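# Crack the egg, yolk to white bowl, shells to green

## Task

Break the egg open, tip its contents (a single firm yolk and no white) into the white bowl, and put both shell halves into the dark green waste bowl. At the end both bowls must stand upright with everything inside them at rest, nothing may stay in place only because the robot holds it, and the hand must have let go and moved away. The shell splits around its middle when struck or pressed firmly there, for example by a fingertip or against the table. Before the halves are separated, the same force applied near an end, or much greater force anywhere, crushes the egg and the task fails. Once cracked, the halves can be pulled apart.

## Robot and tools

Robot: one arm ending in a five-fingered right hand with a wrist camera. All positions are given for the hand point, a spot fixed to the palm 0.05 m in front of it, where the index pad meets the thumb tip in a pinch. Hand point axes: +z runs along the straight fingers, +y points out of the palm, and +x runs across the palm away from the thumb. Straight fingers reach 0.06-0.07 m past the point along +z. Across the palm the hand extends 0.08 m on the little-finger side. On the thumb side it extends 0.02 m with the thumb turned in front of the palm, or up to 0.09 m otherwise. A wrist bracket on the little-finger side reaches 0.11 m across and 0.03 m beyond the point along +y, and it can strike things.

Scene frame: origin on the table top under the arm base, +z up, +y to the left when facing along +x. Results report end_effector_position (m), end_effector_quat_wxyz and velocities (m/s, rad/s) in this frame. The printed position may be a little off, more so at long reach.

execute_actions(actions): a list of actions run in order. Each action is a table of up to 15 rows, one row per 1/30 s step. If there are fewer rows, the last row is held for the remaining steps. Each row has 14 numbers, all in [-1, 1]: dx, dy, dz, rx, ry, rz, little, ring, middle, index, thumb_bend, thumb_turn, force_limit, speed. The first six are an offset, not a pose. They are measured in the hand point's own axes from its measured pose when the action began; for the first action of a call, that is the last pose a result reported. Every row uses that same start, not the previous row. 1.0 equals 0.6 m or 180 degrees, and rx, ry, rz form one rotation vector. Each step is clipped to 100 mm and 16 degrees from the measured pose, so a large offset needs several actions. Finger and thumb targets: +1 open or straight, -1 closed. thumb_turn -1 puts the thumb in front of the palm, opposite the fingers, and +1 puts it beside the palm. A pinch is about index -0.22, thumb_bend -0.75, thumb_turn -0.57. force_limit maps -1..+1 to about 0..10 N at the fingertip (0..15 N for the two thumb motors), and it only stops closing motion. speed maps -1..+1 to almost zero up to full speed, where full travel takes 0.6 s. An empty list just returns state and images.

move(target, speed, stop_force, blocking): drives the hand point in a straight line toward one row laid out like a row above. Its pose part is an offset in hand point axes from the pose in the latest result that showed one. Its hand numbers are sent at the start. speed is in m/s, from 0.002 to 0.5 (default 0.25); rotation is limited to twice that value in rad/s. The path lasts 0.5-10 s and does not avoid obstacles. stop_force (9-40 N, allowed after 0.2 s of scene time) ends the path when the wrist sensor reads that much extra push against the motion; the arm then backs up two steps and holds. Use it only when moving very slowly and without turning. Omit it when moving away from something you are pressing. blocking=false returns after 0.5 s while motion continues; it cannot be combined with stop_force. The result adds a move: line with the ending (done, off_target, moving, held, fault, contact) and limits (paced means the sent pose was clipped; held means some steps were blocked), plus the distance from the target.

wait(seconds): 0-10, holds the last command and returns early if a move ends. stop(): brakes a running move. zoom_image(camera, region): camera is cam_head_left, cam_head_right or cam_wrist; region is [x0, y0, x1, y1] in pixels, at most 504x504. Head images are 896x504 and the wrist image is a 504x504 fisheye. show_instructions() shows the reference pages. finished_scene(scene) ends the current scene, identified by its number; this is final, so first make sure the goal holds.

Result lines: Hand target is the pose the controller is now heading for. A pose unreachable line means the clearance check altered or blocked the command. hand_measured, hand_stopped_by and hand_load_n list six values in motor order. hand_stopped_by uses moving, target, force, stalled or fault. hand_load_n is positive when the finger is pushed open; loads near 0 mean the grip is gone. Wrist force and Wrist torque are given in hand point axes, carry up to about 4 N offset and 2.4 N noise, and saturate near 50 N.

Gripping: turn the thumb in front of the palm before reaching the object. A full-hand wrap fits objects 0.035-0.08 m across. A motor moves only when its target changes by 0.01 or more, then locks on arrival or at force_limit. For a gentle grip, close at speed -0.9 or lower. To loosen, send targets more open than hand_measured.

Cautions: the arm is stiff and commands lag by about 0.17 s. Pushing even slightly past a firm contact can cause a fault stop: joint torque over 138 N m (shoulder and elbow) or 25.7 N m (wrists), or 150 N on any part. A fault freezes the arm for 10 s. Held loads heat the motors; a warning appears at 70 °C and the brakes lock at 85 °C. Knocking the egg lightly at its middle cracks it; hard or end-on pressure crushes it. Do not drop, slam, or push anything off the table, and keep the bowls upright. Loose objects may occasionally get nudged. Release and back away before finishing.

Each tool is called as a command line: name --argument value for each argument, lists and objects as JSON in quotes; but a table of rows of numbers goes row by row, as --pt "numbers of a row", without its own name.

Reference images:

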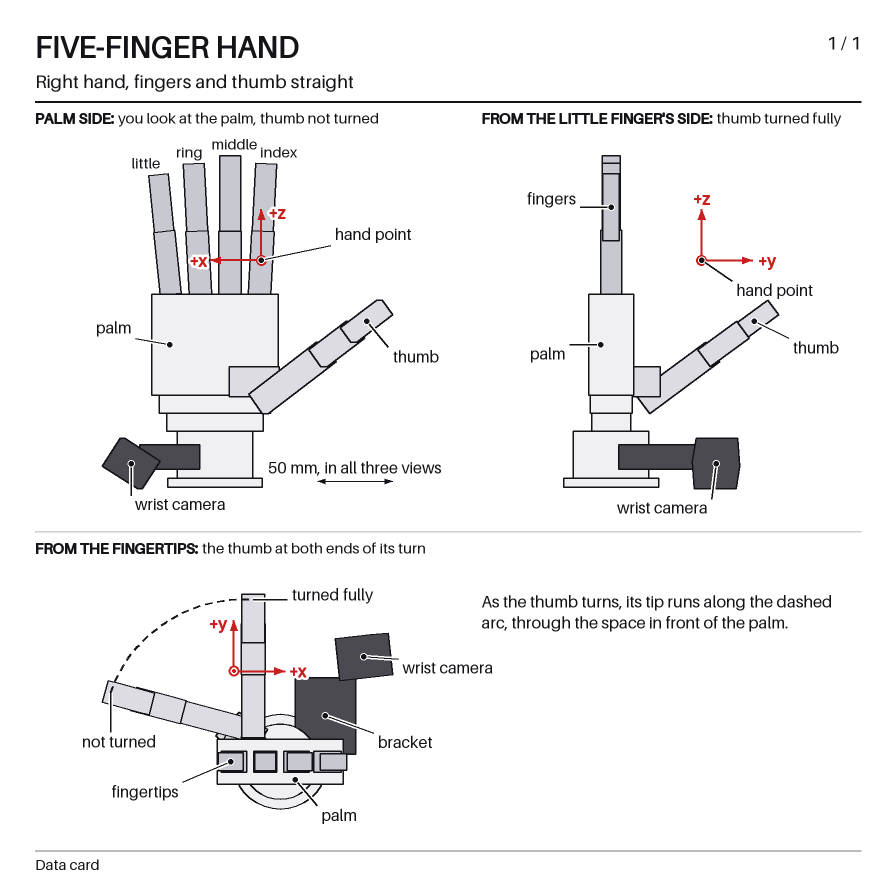

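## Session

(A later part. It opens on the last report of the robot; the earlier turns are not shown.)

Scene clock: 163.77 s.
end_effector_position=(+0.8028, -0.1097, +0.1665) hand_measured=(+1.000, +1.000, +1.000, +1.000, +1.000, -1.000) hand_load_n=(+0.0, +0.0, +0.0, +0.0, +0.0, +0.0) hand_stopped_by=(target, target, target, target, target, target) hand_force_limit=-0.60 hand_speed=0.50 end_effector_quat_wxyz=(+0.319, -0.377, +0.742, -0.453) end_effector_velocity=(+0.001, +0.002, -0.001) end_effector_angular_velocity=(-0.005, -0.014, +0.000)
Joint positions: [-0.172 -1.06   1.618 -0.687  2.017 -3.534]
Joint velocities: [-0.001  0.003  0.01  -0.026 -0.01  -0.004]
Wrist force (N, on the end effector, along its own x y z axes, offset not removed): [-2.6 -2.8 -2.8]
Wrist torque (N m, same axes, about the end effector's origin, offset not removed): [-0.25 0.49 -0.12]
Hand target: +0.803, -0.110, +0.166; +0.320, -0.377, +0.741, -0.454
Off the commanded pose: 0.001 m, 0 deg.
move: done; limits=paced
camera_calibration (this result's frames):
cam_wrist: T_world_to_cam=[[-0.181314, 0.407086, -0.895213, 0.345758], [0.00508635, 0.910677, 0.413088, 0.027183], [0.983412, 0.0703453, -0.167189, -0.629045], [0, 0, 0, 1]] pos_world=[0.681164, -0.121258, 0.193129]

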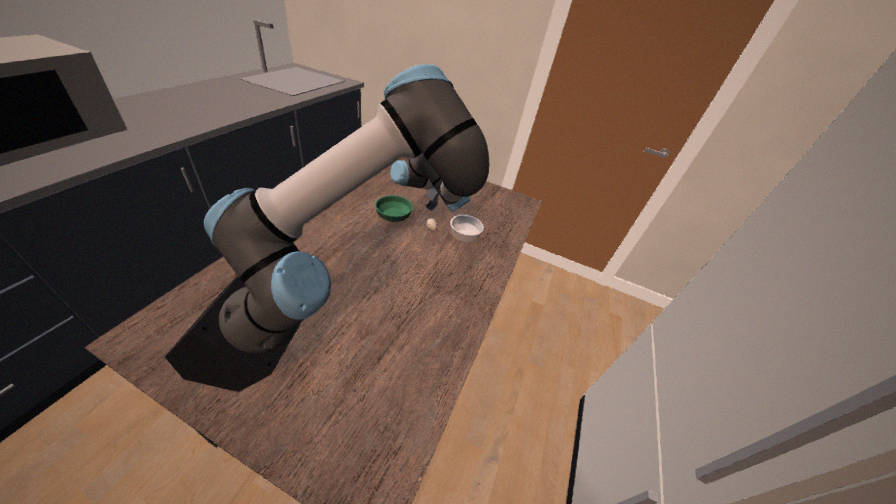

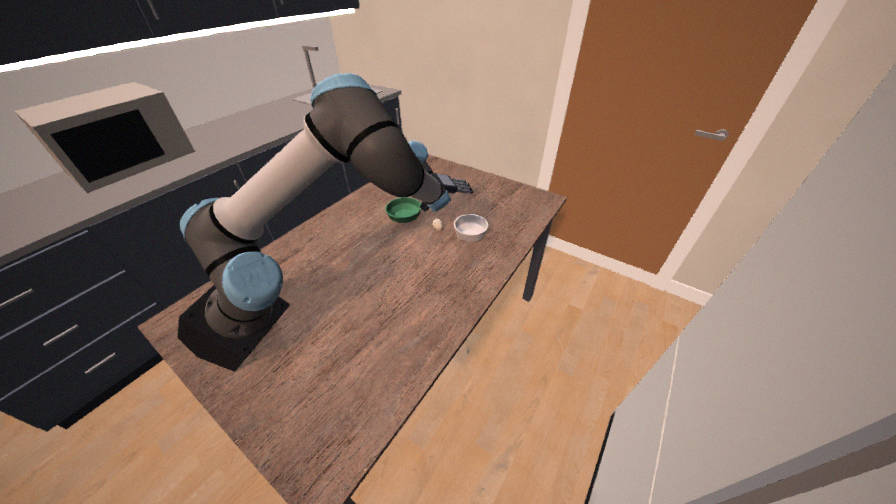

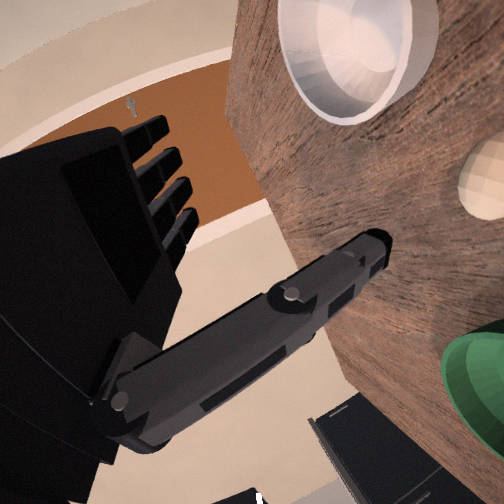

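move --target '[-0.022,0.1325,-0.021,-0.091,0.064,-0.010,1,1,1,1,1,-1,-0.6,0.5]' --speed 0.2

zoom_image --camera "cam_head_right" --region '[340,130,540,270]'

Scene clock: 191.10 s.
end_effector_position=(+0.7778, -0.0689, +0.1007) hand_measured=(+1.000, +1.000, +1.000, +1.000, +1.000, -1.000) hand_load_n=(+0.0, +0.0, +0.0, +0.0, +0.0, +0.0) hand_stopped_by=(target, target, target, target, target, target) hand_force_limit=-0.60 hand_speed=0.50 end_effector_quat_wxyz=(+0.180, -0.383, +0.820, -0.384) end_effector_velocity=(+0.000, +0.002, -0.001) end_effector_angular_velocity=(+0.006, +0.010, -0.003)
Joint positions: [-0.098 -0.87   1.379 -0.389  2.375 -3.419]
Joint velocities: [ 0.002  0.009 -0.017  0.023  0.009  0.011]
Wrist force (N, on the end effector, along its own x y z axes, offset not removed): [-1.2 -0.1 1.5]
Wrist torque (N m, same axes, about the end effector's origin, offset not removed): [-0.18 -0.02 -0.01]
Hand target: +0.778, -0.069, +0.100; +0.180, -0.383, +0.821, -0.383
Off the commanded pose: 0.000 m, 0 deg.
move: done
camera_calibration (this result's frames):
cam_wrist: T_world_to_cam=[[-0.386867, 0.500319, -0.774606, 0.41994], [0.259047, 0.865152, 0.429425, -0.18495], [0.885002, -0.0345286, -0.464305, -0.519066], [0, 0, 0, 1]] pos_world=[0.669747, -0.0680174, 0.163705]

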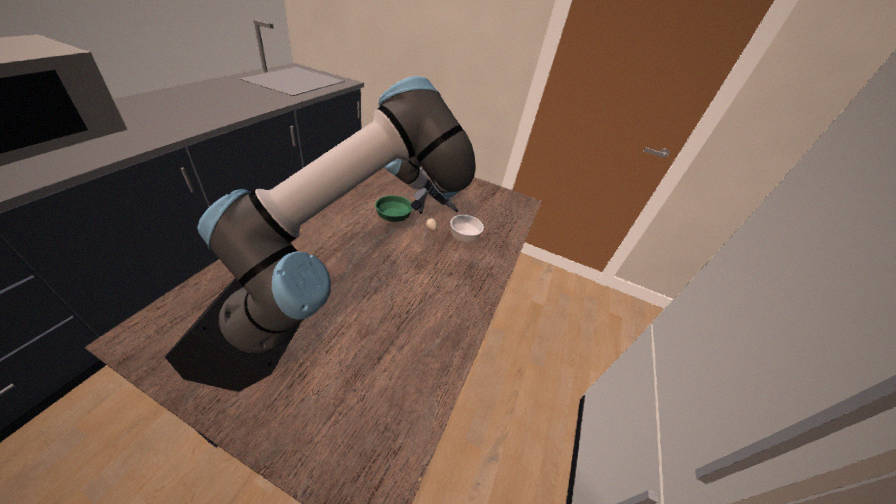

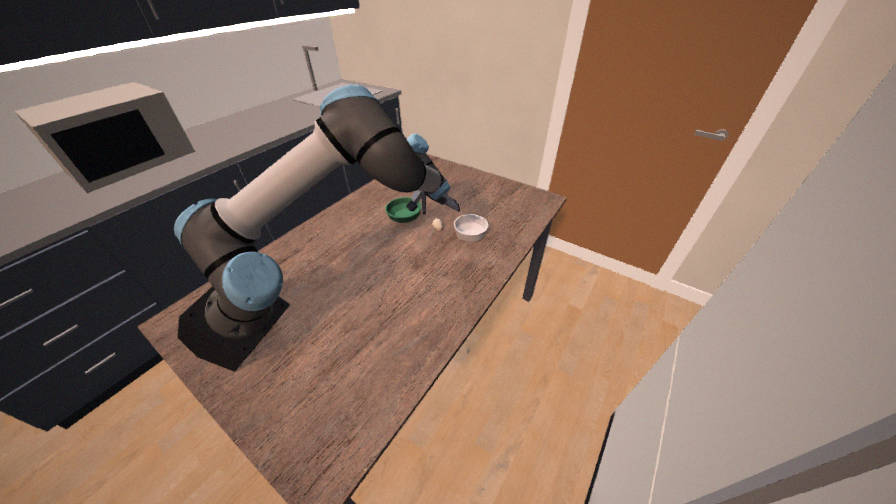

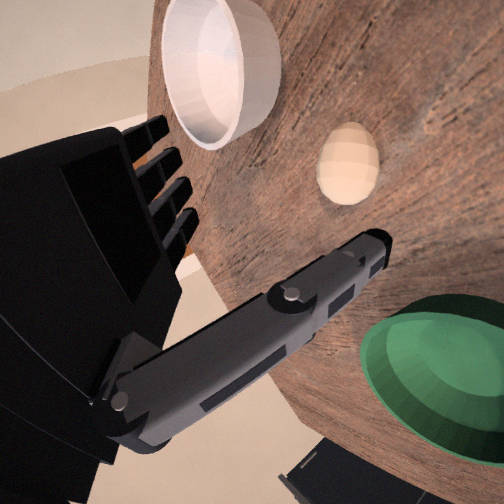

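Region (340, 130, 540, 270) of cam_head_right's 896x504 image, scaled by 2.520, with more detail than that image has; it fills the top 353 rows of this view, and the rest is white.

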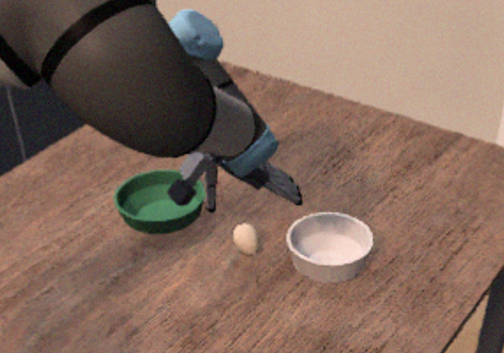

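move --target '[0.011,0.06,0.052,0,0,0,0.2,0.2,0.2,0.2,1,-1,-0.6,0.5]' --speed 0.05

zoom_image --camera "cam_head_right" --region '[340,130,540,270]'

Scene clock: 211.20 s.
end_effector_position=(+0.7743, -0.0745, +0.0534) hand_measured=(+0.200, +0.200, +0.200, +0.200, +1.000, -1.000) hand_load_n=(+0.0, +0.0, +0.0, +0.0, +0.0, +0.0) hand_stopped_by=(target, target, target, target, target, target) hand_force_limit=-0.60 hand_speed=0.50 end_effector_quat_wxyz=(+0.180, -0.383, +0.820, -0.384) end_effector_velocity=(-0.000, -0.001, -0.002) end_effector_angular_velocity=(-0.001, +0.000, -0.001)
Joint positions: [-0.153 -0.83   1.407 -0.462  2.321 -3.428]
Joint velocities: [-0.003  0.002  0.001 -0.003 -0.002 -0.001]
Wrist force (N, on the end effector, along its own x y z axes, offset not removed): [-3.6 0.0 -3.2]
Wrist torque (N m, same axes, about the end effector's origin, offset not removed): [0.41 0.55 -0.22]
Hand target: +0.774, -0.075, +0.053; +0.180, -0.383, +0.820, -0.384
Off the commanded pose: 0.000 m, 0 deg.
move: done
camera_calibration (this result's frames):
cam_wrist: T_world_to_cam=[[-0.386881, 0.500422, -0.774533, 0.384722], [0.259088, 0.865094, 0.429518, -0.158976], [0.884984, -0.0344997, -0.464342, -0.538146], [0, 0, 0, 1]] pos_world=[0.66628, -0.0735603, 0.116379]

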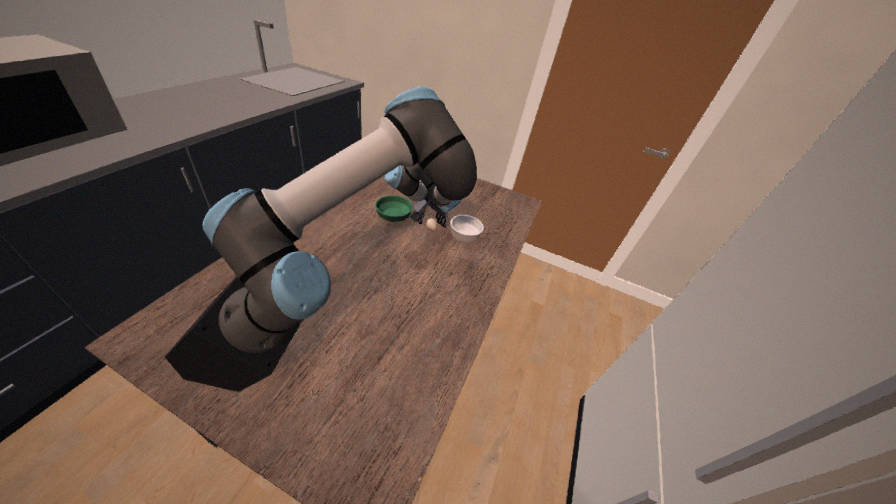

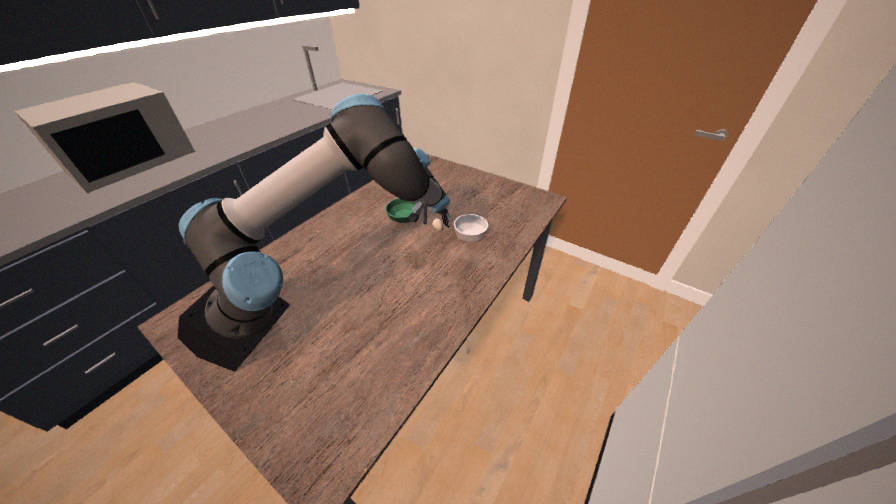

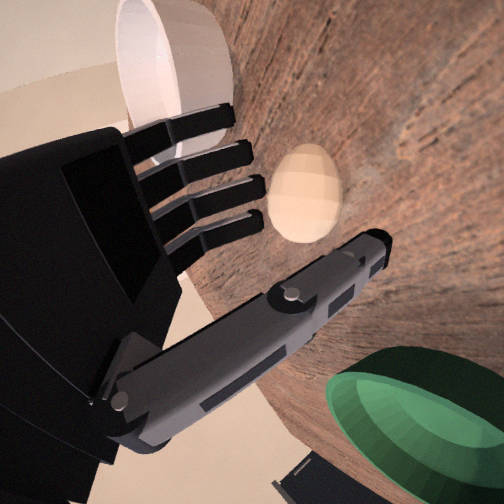

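Region (340, 130, 540, 270) of cam_head_right's 896x504 image, scaled by 2.520, with more detail than that image has; it fills the top 353 rows of this view, and the rest is white.

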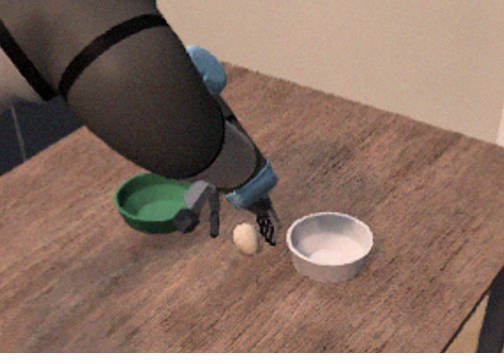

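move --target '[0,0.032,0.027,0,0,0,0.2,0.2,0.2,0.2,1,-1,-0.6,0.5]' --speed 0.03

move --target '[0,0,0,0,0,0,0.2,-1,-1,-1,-1,-1,-0.5,-0.9]'

wait --seconds 7

Scene clock: 221.30 s.
end_effector_position=(+0.7744, -0.0745, +0.0286) hand_measured=(+0.200, +0.200, +0.200, +0.200, +1.000, -1.000) hand_load_n=(+0.0, +0.0, +0.0, +0.0, +0.0, +0.0) hand_stopped_by=(target, target, target, target, target, target) hand_force_limit=-0.60 hand_speed=0.50 end_effector_quat_wxyz=(+0.180, -0.383, +0.821, -0.384) end_effector_velocity=(+0.001, -0.000, -0.002) end_effector_angular_velocity=(-0.001, -0.001, -0.001)
Joint positions: [-0.178 -0.8    1.408 -0.496  2.296 -3.431]
Joint velocities: [-0.002  0.003 -0.002 -0.003 -0.002 -0.001]
Wrist force (N, on the end effector, along its own x y z axes, offset not removed): [-1.4 -1.4 2.6]
Wrist torque (N m, same axes, about the end effector's origin, offset not removed): [-0.25 0.09 -0.04]
Hand target: +0.774, -0.075, +0.028; +0.180, -0.383, +0.821, -0.384
Off the commanded pose: 0.000 m, 0 deg.
move: done
camera_calibration (this result's frames):
cam_wrist: T_world_to_cam=[[-0.386954, 0.50046, -0.774472, 0.365601], [0.259092, 0.865074, 0.429555, -0.148318], [0.884951, -0.0344408, -0.464409, -0.549727], [0, 0, 0, 1]] pos_world=[0.66638, -0.0735956, 0.0915601]

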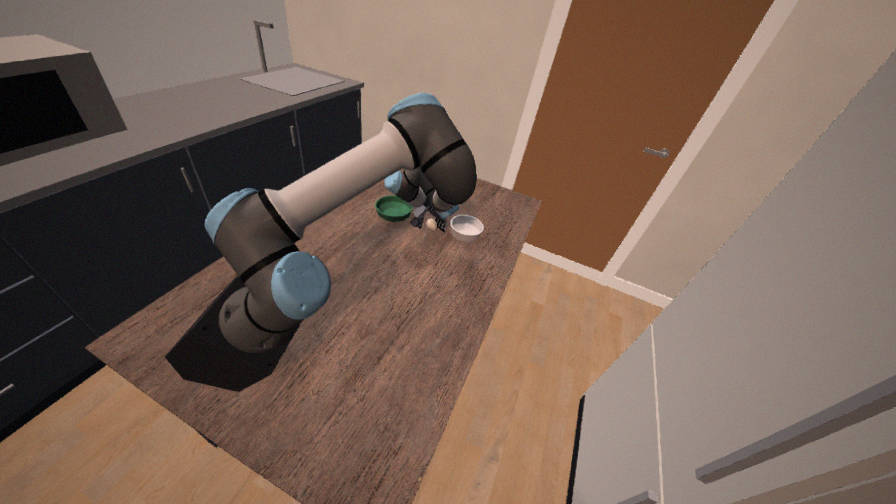

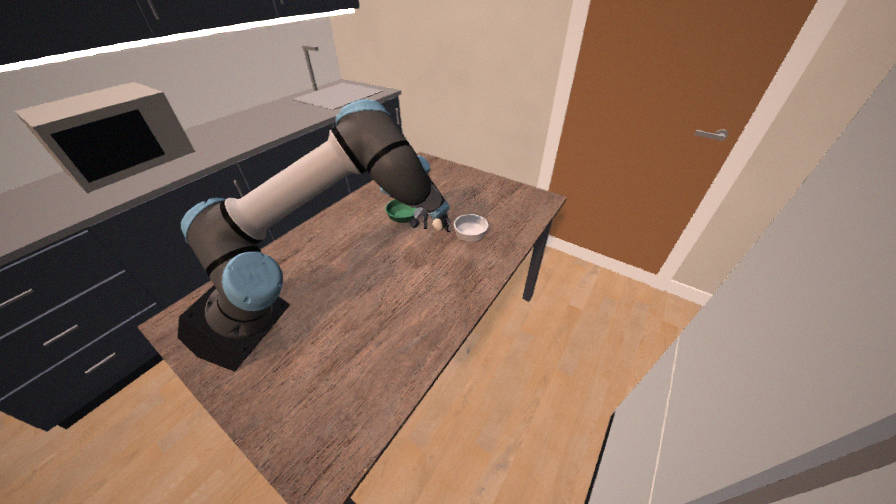

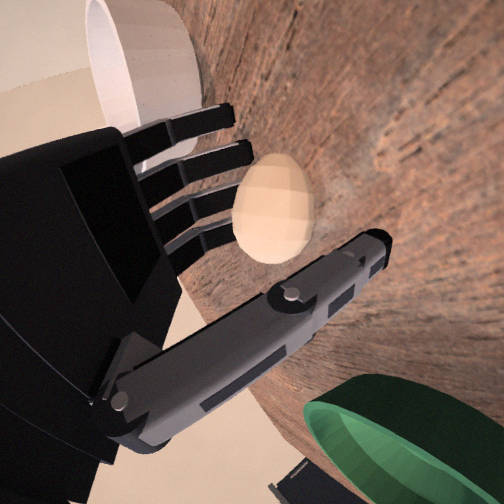

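Scene clock: 224.53 s.
end_effector_position=(+0.7744, -0.0745, +0.0286) hand_measured=(+0.200, -0.126, -0.088, -0.292, +0.812, -1.000) hand_load_n=(+0.0, +2.0, +2.0, +3.0, +6.5, +1.0) hand_stopped_by=(target, force, force, force, force, target) hand_force_limit=-0.50 hand_speed=-0.90 end_effector_quat_wxyz=(+0.180, -0.383, +0.821, -0.384) end_effector_velocity=(-0.000, +0.000, +0.000) end_effector_angular_velocity=(+0.000, +0.001, +0.001)
Joint positions: [-0.178 -0.8    1.408 -0.496  2.296 -3.431]
Joint velocities: [ 0.001 -0.    -0.     0.002  0.    -0.   ]
Wrist force (N, on the end effector, along its own x y z axes, offset not removed): [-1.0 -0.3 1.6]
Wrist torque (N m, same axes, about the end effector's origin, offset not removed): [0.00 -0.13 -0.01]
Hand target: +0.774, -0.075, +0.029; +0.180, -0.383, +0.821, -0.384
Off the commanded pose: 0.000 m, 0 deg.
move: done
camera_calibration (this result's frames):
cam_wrist: T_world_to_cam=[[-0.386957, 0.50046, -0.77447, 0.365602], [0.259094, 0.865074, 0.429554, -0.14832], [0.884949, -0.0344416, -0.464413, -0.549724], [0, 0, 0, 1]] pos_world=[0.666378, -0.073595, 0.0915607]

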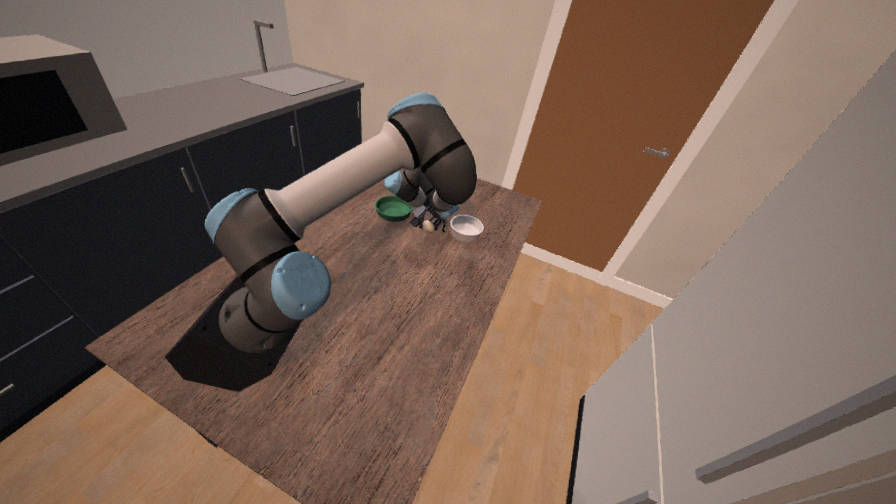

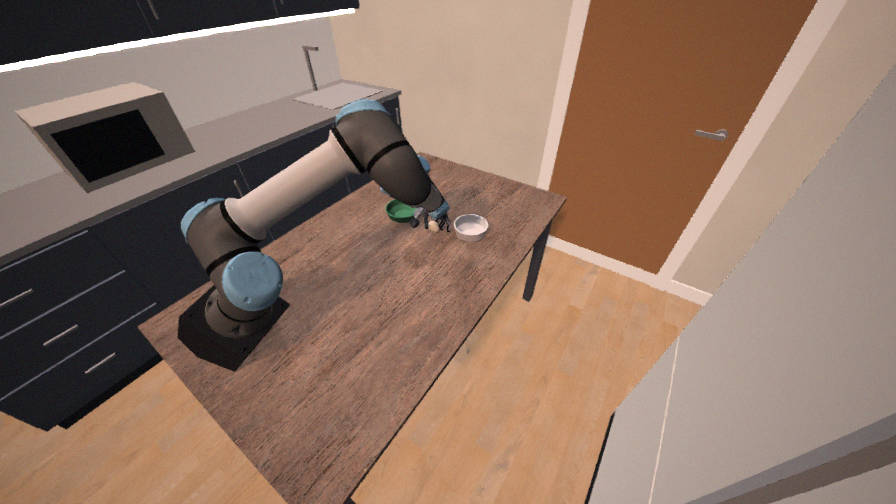

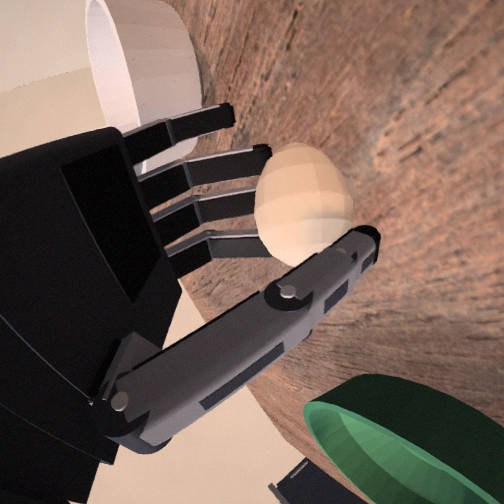

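Scene clock: 231.53 s.
end_effector_position=(+0.7744, -0.0745, +0.0286) hand_measured=(+0.200, -0.126, -0.088, -0.292, +0.812, -1.000) hand_load_n=(+0.0, +2.0, +2.0, +3.0, +6.5, +1.0) hand_stopped_by=(target, force, force, force, force, target) hand_force_limit=-0.50 hand_speed=-0.90 end_effector_quat_wxyz=(+0.180, -0.383, +0.821, -0.384) end_effector_velocity=(+0.000, -0.001, +0.000) end_effector_angular_velocity=(-0.000, -0.001, -0.001)
Joint positions: [-0.178 -0.8    1.408 -0.496  2.296 -3.431]
Joint velocities: [-0.001 -0.    -0.001  0.    -0.     0.   ]
Wrist force (N, on the end effector, along its own x y z axes, offset not removed): [-2.1 -0.3 -0.1]
Wrist torque (N m, same axes, about the end effector's origin, offset not removed): [-0.09 0.13 0.09]
Hand target: +0.774, -0.075, +0.029; +0.180, -0.383, +0.821, -0.384
Off the commanded pose: 0.000 m, 0 deg.
wait: 7.00 s; at rest by 0.17 s
camera_calibration (this result's frames):
cam_wrist: T_world_to_cam=[[-0.386957, 0.50046, -0.774471, 0.365602], [0.259094, 0.865075, 0.429554, -0.14832], [0.884949, -0.0344416, -0.464412, -0.549724], [0, 0, 0, 1]] pos_world=[0.666378, -0.0735951, 0.0915609]

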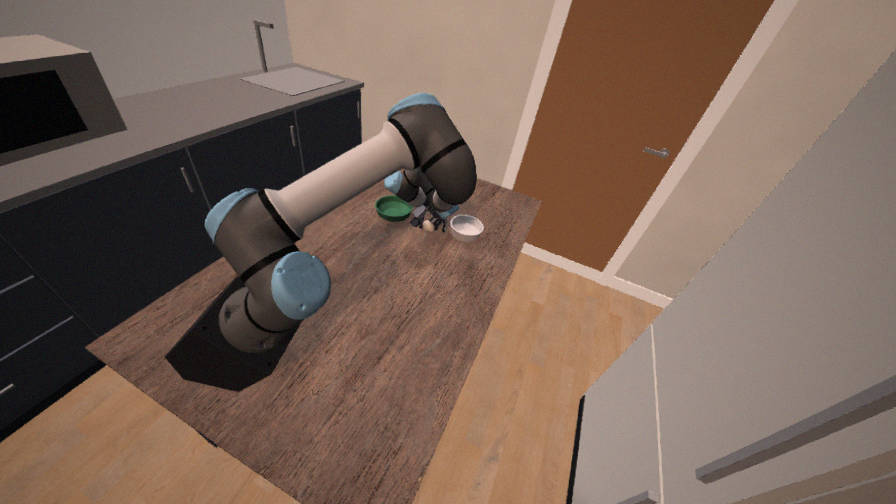

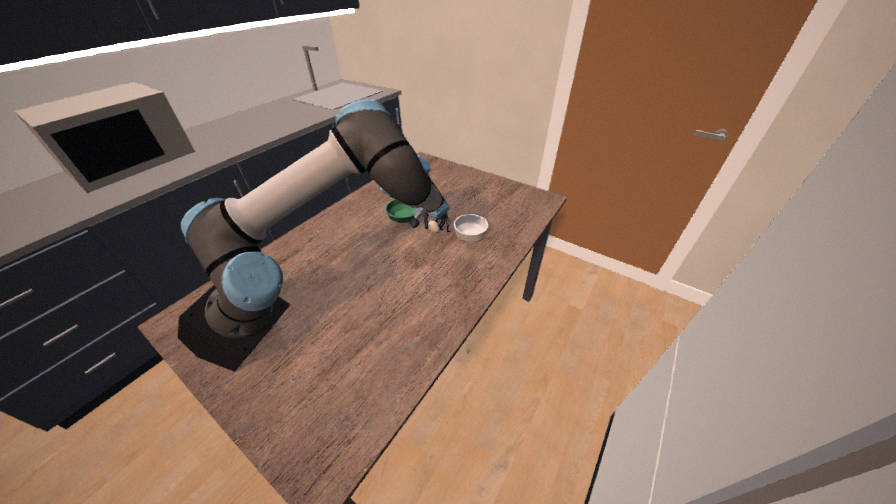

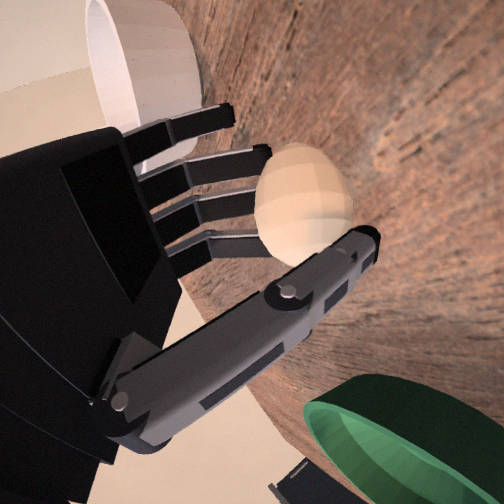

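move --target '[0.1,-0.153,-0.128,0,0,0,0.2,-1,-1,-1,-1,-1,-0.5,-0.9]' --speed 0.1

zoom_image --camera "cam_head_right" --region '[340,130,540,270]'

Scene clock: 254.50 s.
end_effector_position=(+0.7358, -0.1205, +0.1478) hand_measured=(+0.200, -0.126, -0.088, -0.292, +0.812, -1.000) hand_load_n=(+0.0, +2.0, +2.0, +3.0, +6.5, +1.0) hand_stopped_by=(target, force, force, force, force, target) hand_force_limit=-0.50 hand_speed=-0.90 end_effector_quat_wxyz=(+0.180, -0.383, +0.820, -0.384) end_effector_velocity=(-0.001, -0.001, +0.001) end_effector_angular_velocity=(+0.000, +0.002, -0.000)
Joint positions: [-0.127 -1.055  1.52  -0.348  2.346 -3.423]
Joint velocities: [-0.    -0.004  0.002  0.004  0.001  0.   ]
Wrist force (N, on the end effector, along its own x y z axes, offset not removed): [-1.1 -0.6 -1.2]
Wrist torque (N m, same axes, about the end effector's origin, offset not removed): [-0.01 0.25 0.14]
Hand target: +0.736, -0.121, +0.148; +0.180, -0.383, +0.820, -0.384
Off the commanded pose: 0.000 m, 0 deg.
move: done
camera_calibration (this result's frames):
cam_wrist: T_world_to_cam=[[-0.386968, 0.500368, -0.774524, 0.465995], [0.259076, 0.865126, 0.42946, -0.149692], [0.884949, -0.0344731, -0.464409, -0.461748], [0, 0, 0, 1]] pos_world=[0.62773, -0.119584, 0.210771]

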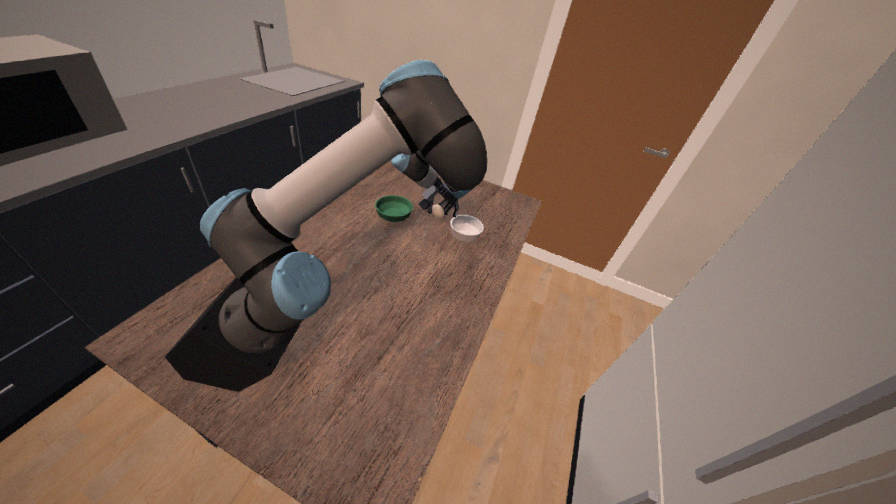

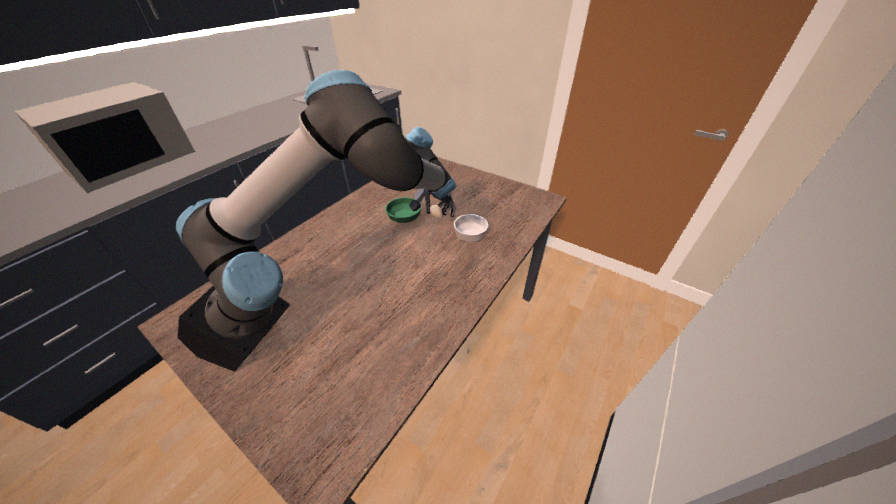

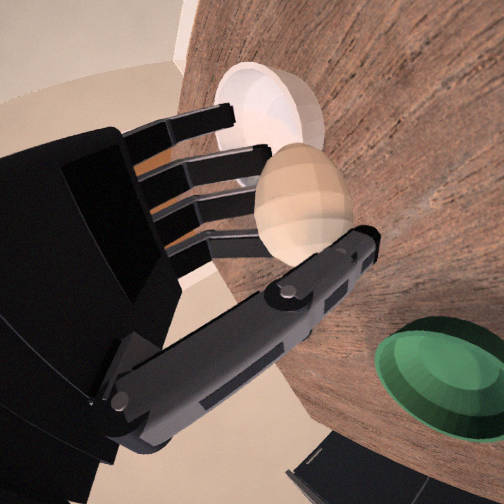

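Region (340, 130, 540, 270) of cam_head_right's 896x504 image, scaled by 2.520, with more detail than that image has; it fills the top 353 rows of this view, and the rest is white.

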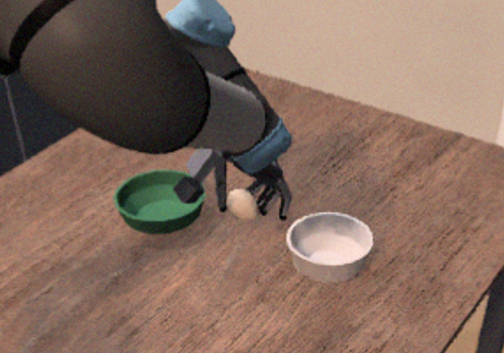

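move --target '[-0.013,0.185,0.039,0,0,0,0.2,-1,-1,-1,-1,-1,-0.5,-0.9]' --speed 0.1

move --target '[0,0.04,0.034,0,0,0,0.2,-1,-1,-1,-1,-1,-0.5,-0.9]' --speed 0.01 --stop_force 12

Scene clock: 270.10 s.
end_effector_position=(+0.7001, -0.0805, +0.0479) hand_measured=(+0.200, -0.126, -0.088, -0.292, +0.812, -1.000) hand_load_n=(+0.0, +2.0, +2.0, +3.0, +6.5, +1.0) hand_stopped_by=(target, force, force, force, force, target) hand_force_limit=-0.50 hand_speed=-0.90 end_effector_quat_wxyz=(+0.180, -0.383, +0.821, -0.384) end_effector_velocity=(-0.001, +0.000, -0.003) end_effector_angular_velocity=(-0.000, +0.001, -0.000)
Joint positions: [-0.189 -0.952  1.678 -0.614  2.285 -3.433]
Joint velocities: [-0.003  0.003  0.003 -0.006 -0.003 -0.001]
Wrist force (N, on the end effector, along its own x y z axes, offset not removed): [-2.0 -1.1 -1.1]
Wrist torque (N m, same axes, about the end effector's origin, offset not removed): [-0.04 0.35 -0.22]
Hand target: +0.700, -0.080, +0.048; +0.180, -0.383, +0.821, -0.384
Off the commanded pose: 0.000 m, 0 deg.
move: done
camera_calibration (this result's frames):
cam_wrist: T_world_to_cam=[[-0.387017, 0.500513, -0.774406, 0.35487], [0.259133, 0.865045, 0.42959, -0.132281], [0.884911, -0.0344152, -0.464487, -0.475171], [0, 0, 0, 1]] pos_world=[0.592103, -0.0795414, 0.11093]

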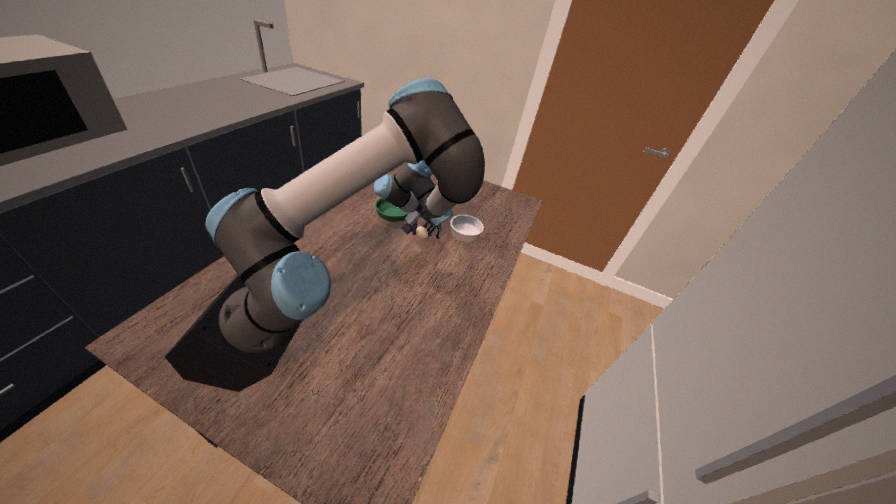

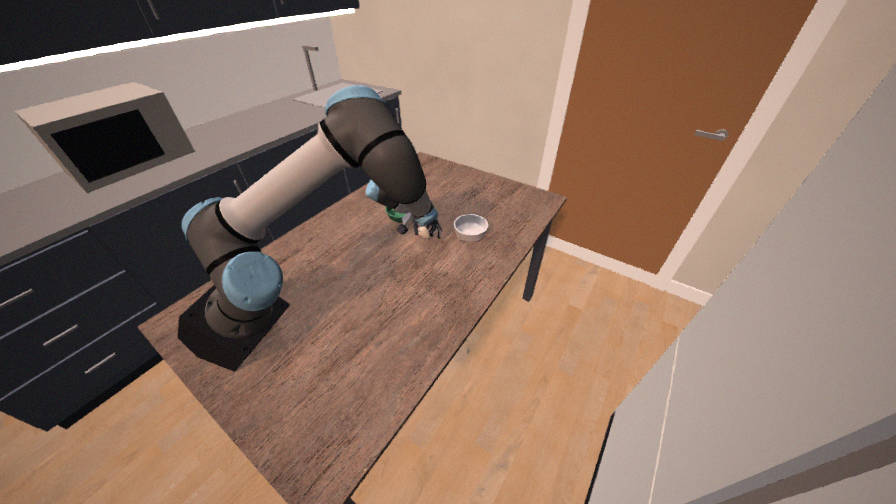

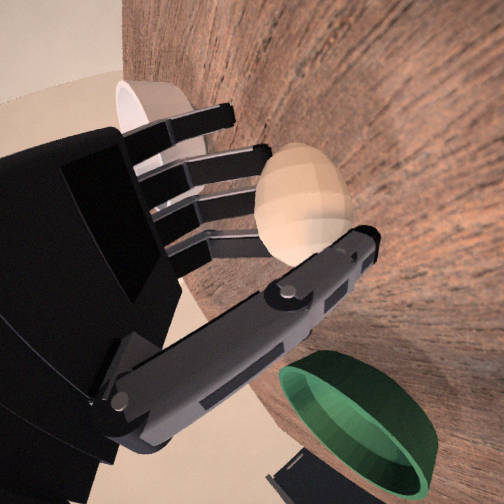

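Scene clock: 273.37 s.
end_effector_position=(+0.7004, -0.0807, +0.0191) hand_measured=(+0.200, -0.126, -0.088, -0.292, +0.812, -1.000) hand_load_n=(+0.0, +0.0, -4.0, +4.0, +3.5, -1.0) hand_stopped_by=(target, force, force, force, force, target) hand_force_limit=-0.50 hand_speed=-0.90 end_effector_quat_wxyz=(+0.180, -0.383, +0.821, -0.384) end_effector_velocity=(-0.001, -0.001, +0.003) end_effector_angular_velocity=(-0.001, +0.005, -0.000)
Joint positions: [-0.221 -0.911  1.677 -0.657  2.253 -3.437]
Joint velocities: [ 0.003 -0.005 -0.     0.009  0.006 -0.   ]
Wrist force (N, on the end effector, along its own x y z axes, offset not removed): [3.8 -16.3 -9.9]
Wrist torque (N m, same axes, about the end effector's origin, offset not removed): [0.12 -0.03 -0.23]
Hand target: +0.700, -0.081, +0.020; +0.180, -0.383, +0.821, -0.384
Off the commanded pose: 0.003 m, 0 deg.
move: contact
camera_calibration (this result's frames):
cam_wrist: T_world_to_cam=[[-0.387024, 0.500531, -0.774391, 0.332754], [0.259098, 0.865036, 0.429629, -0.119758], [0.884919, -0.0343665, -0.464476, -0.48885], [0, 0, 0, 1]] pos_world=[0.592405, -0.079759, 0.0820744]

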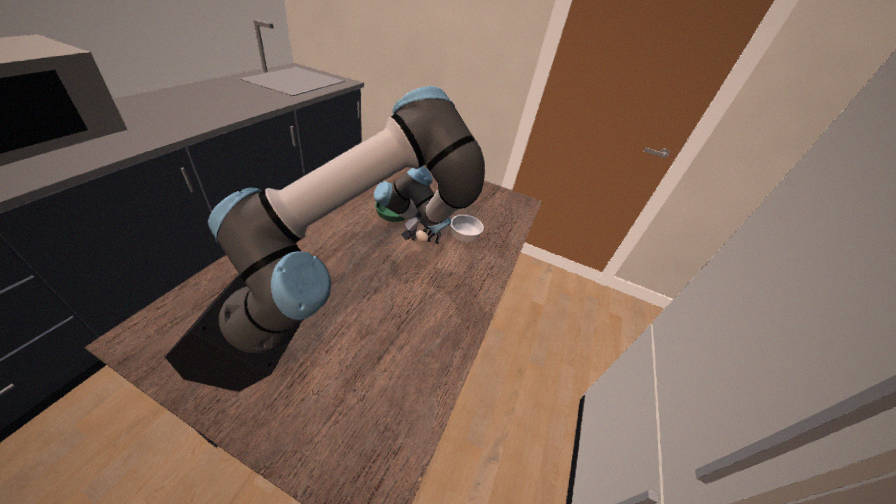

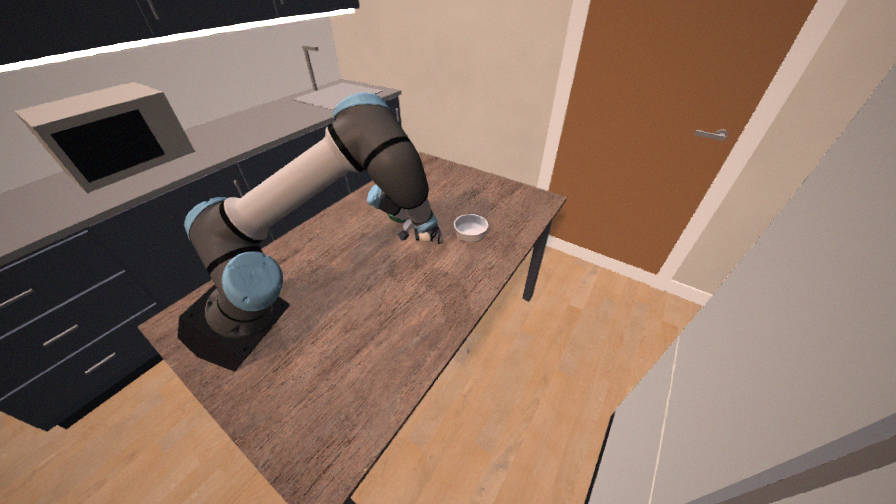

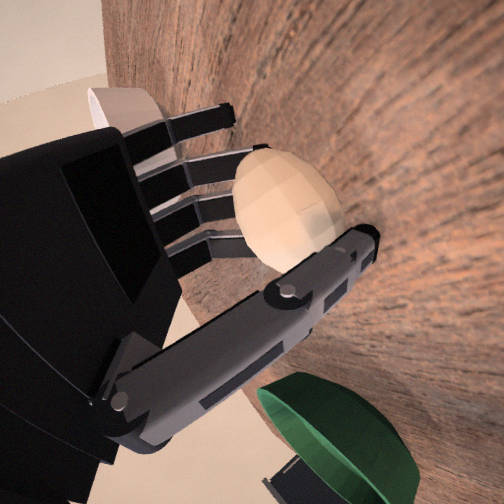

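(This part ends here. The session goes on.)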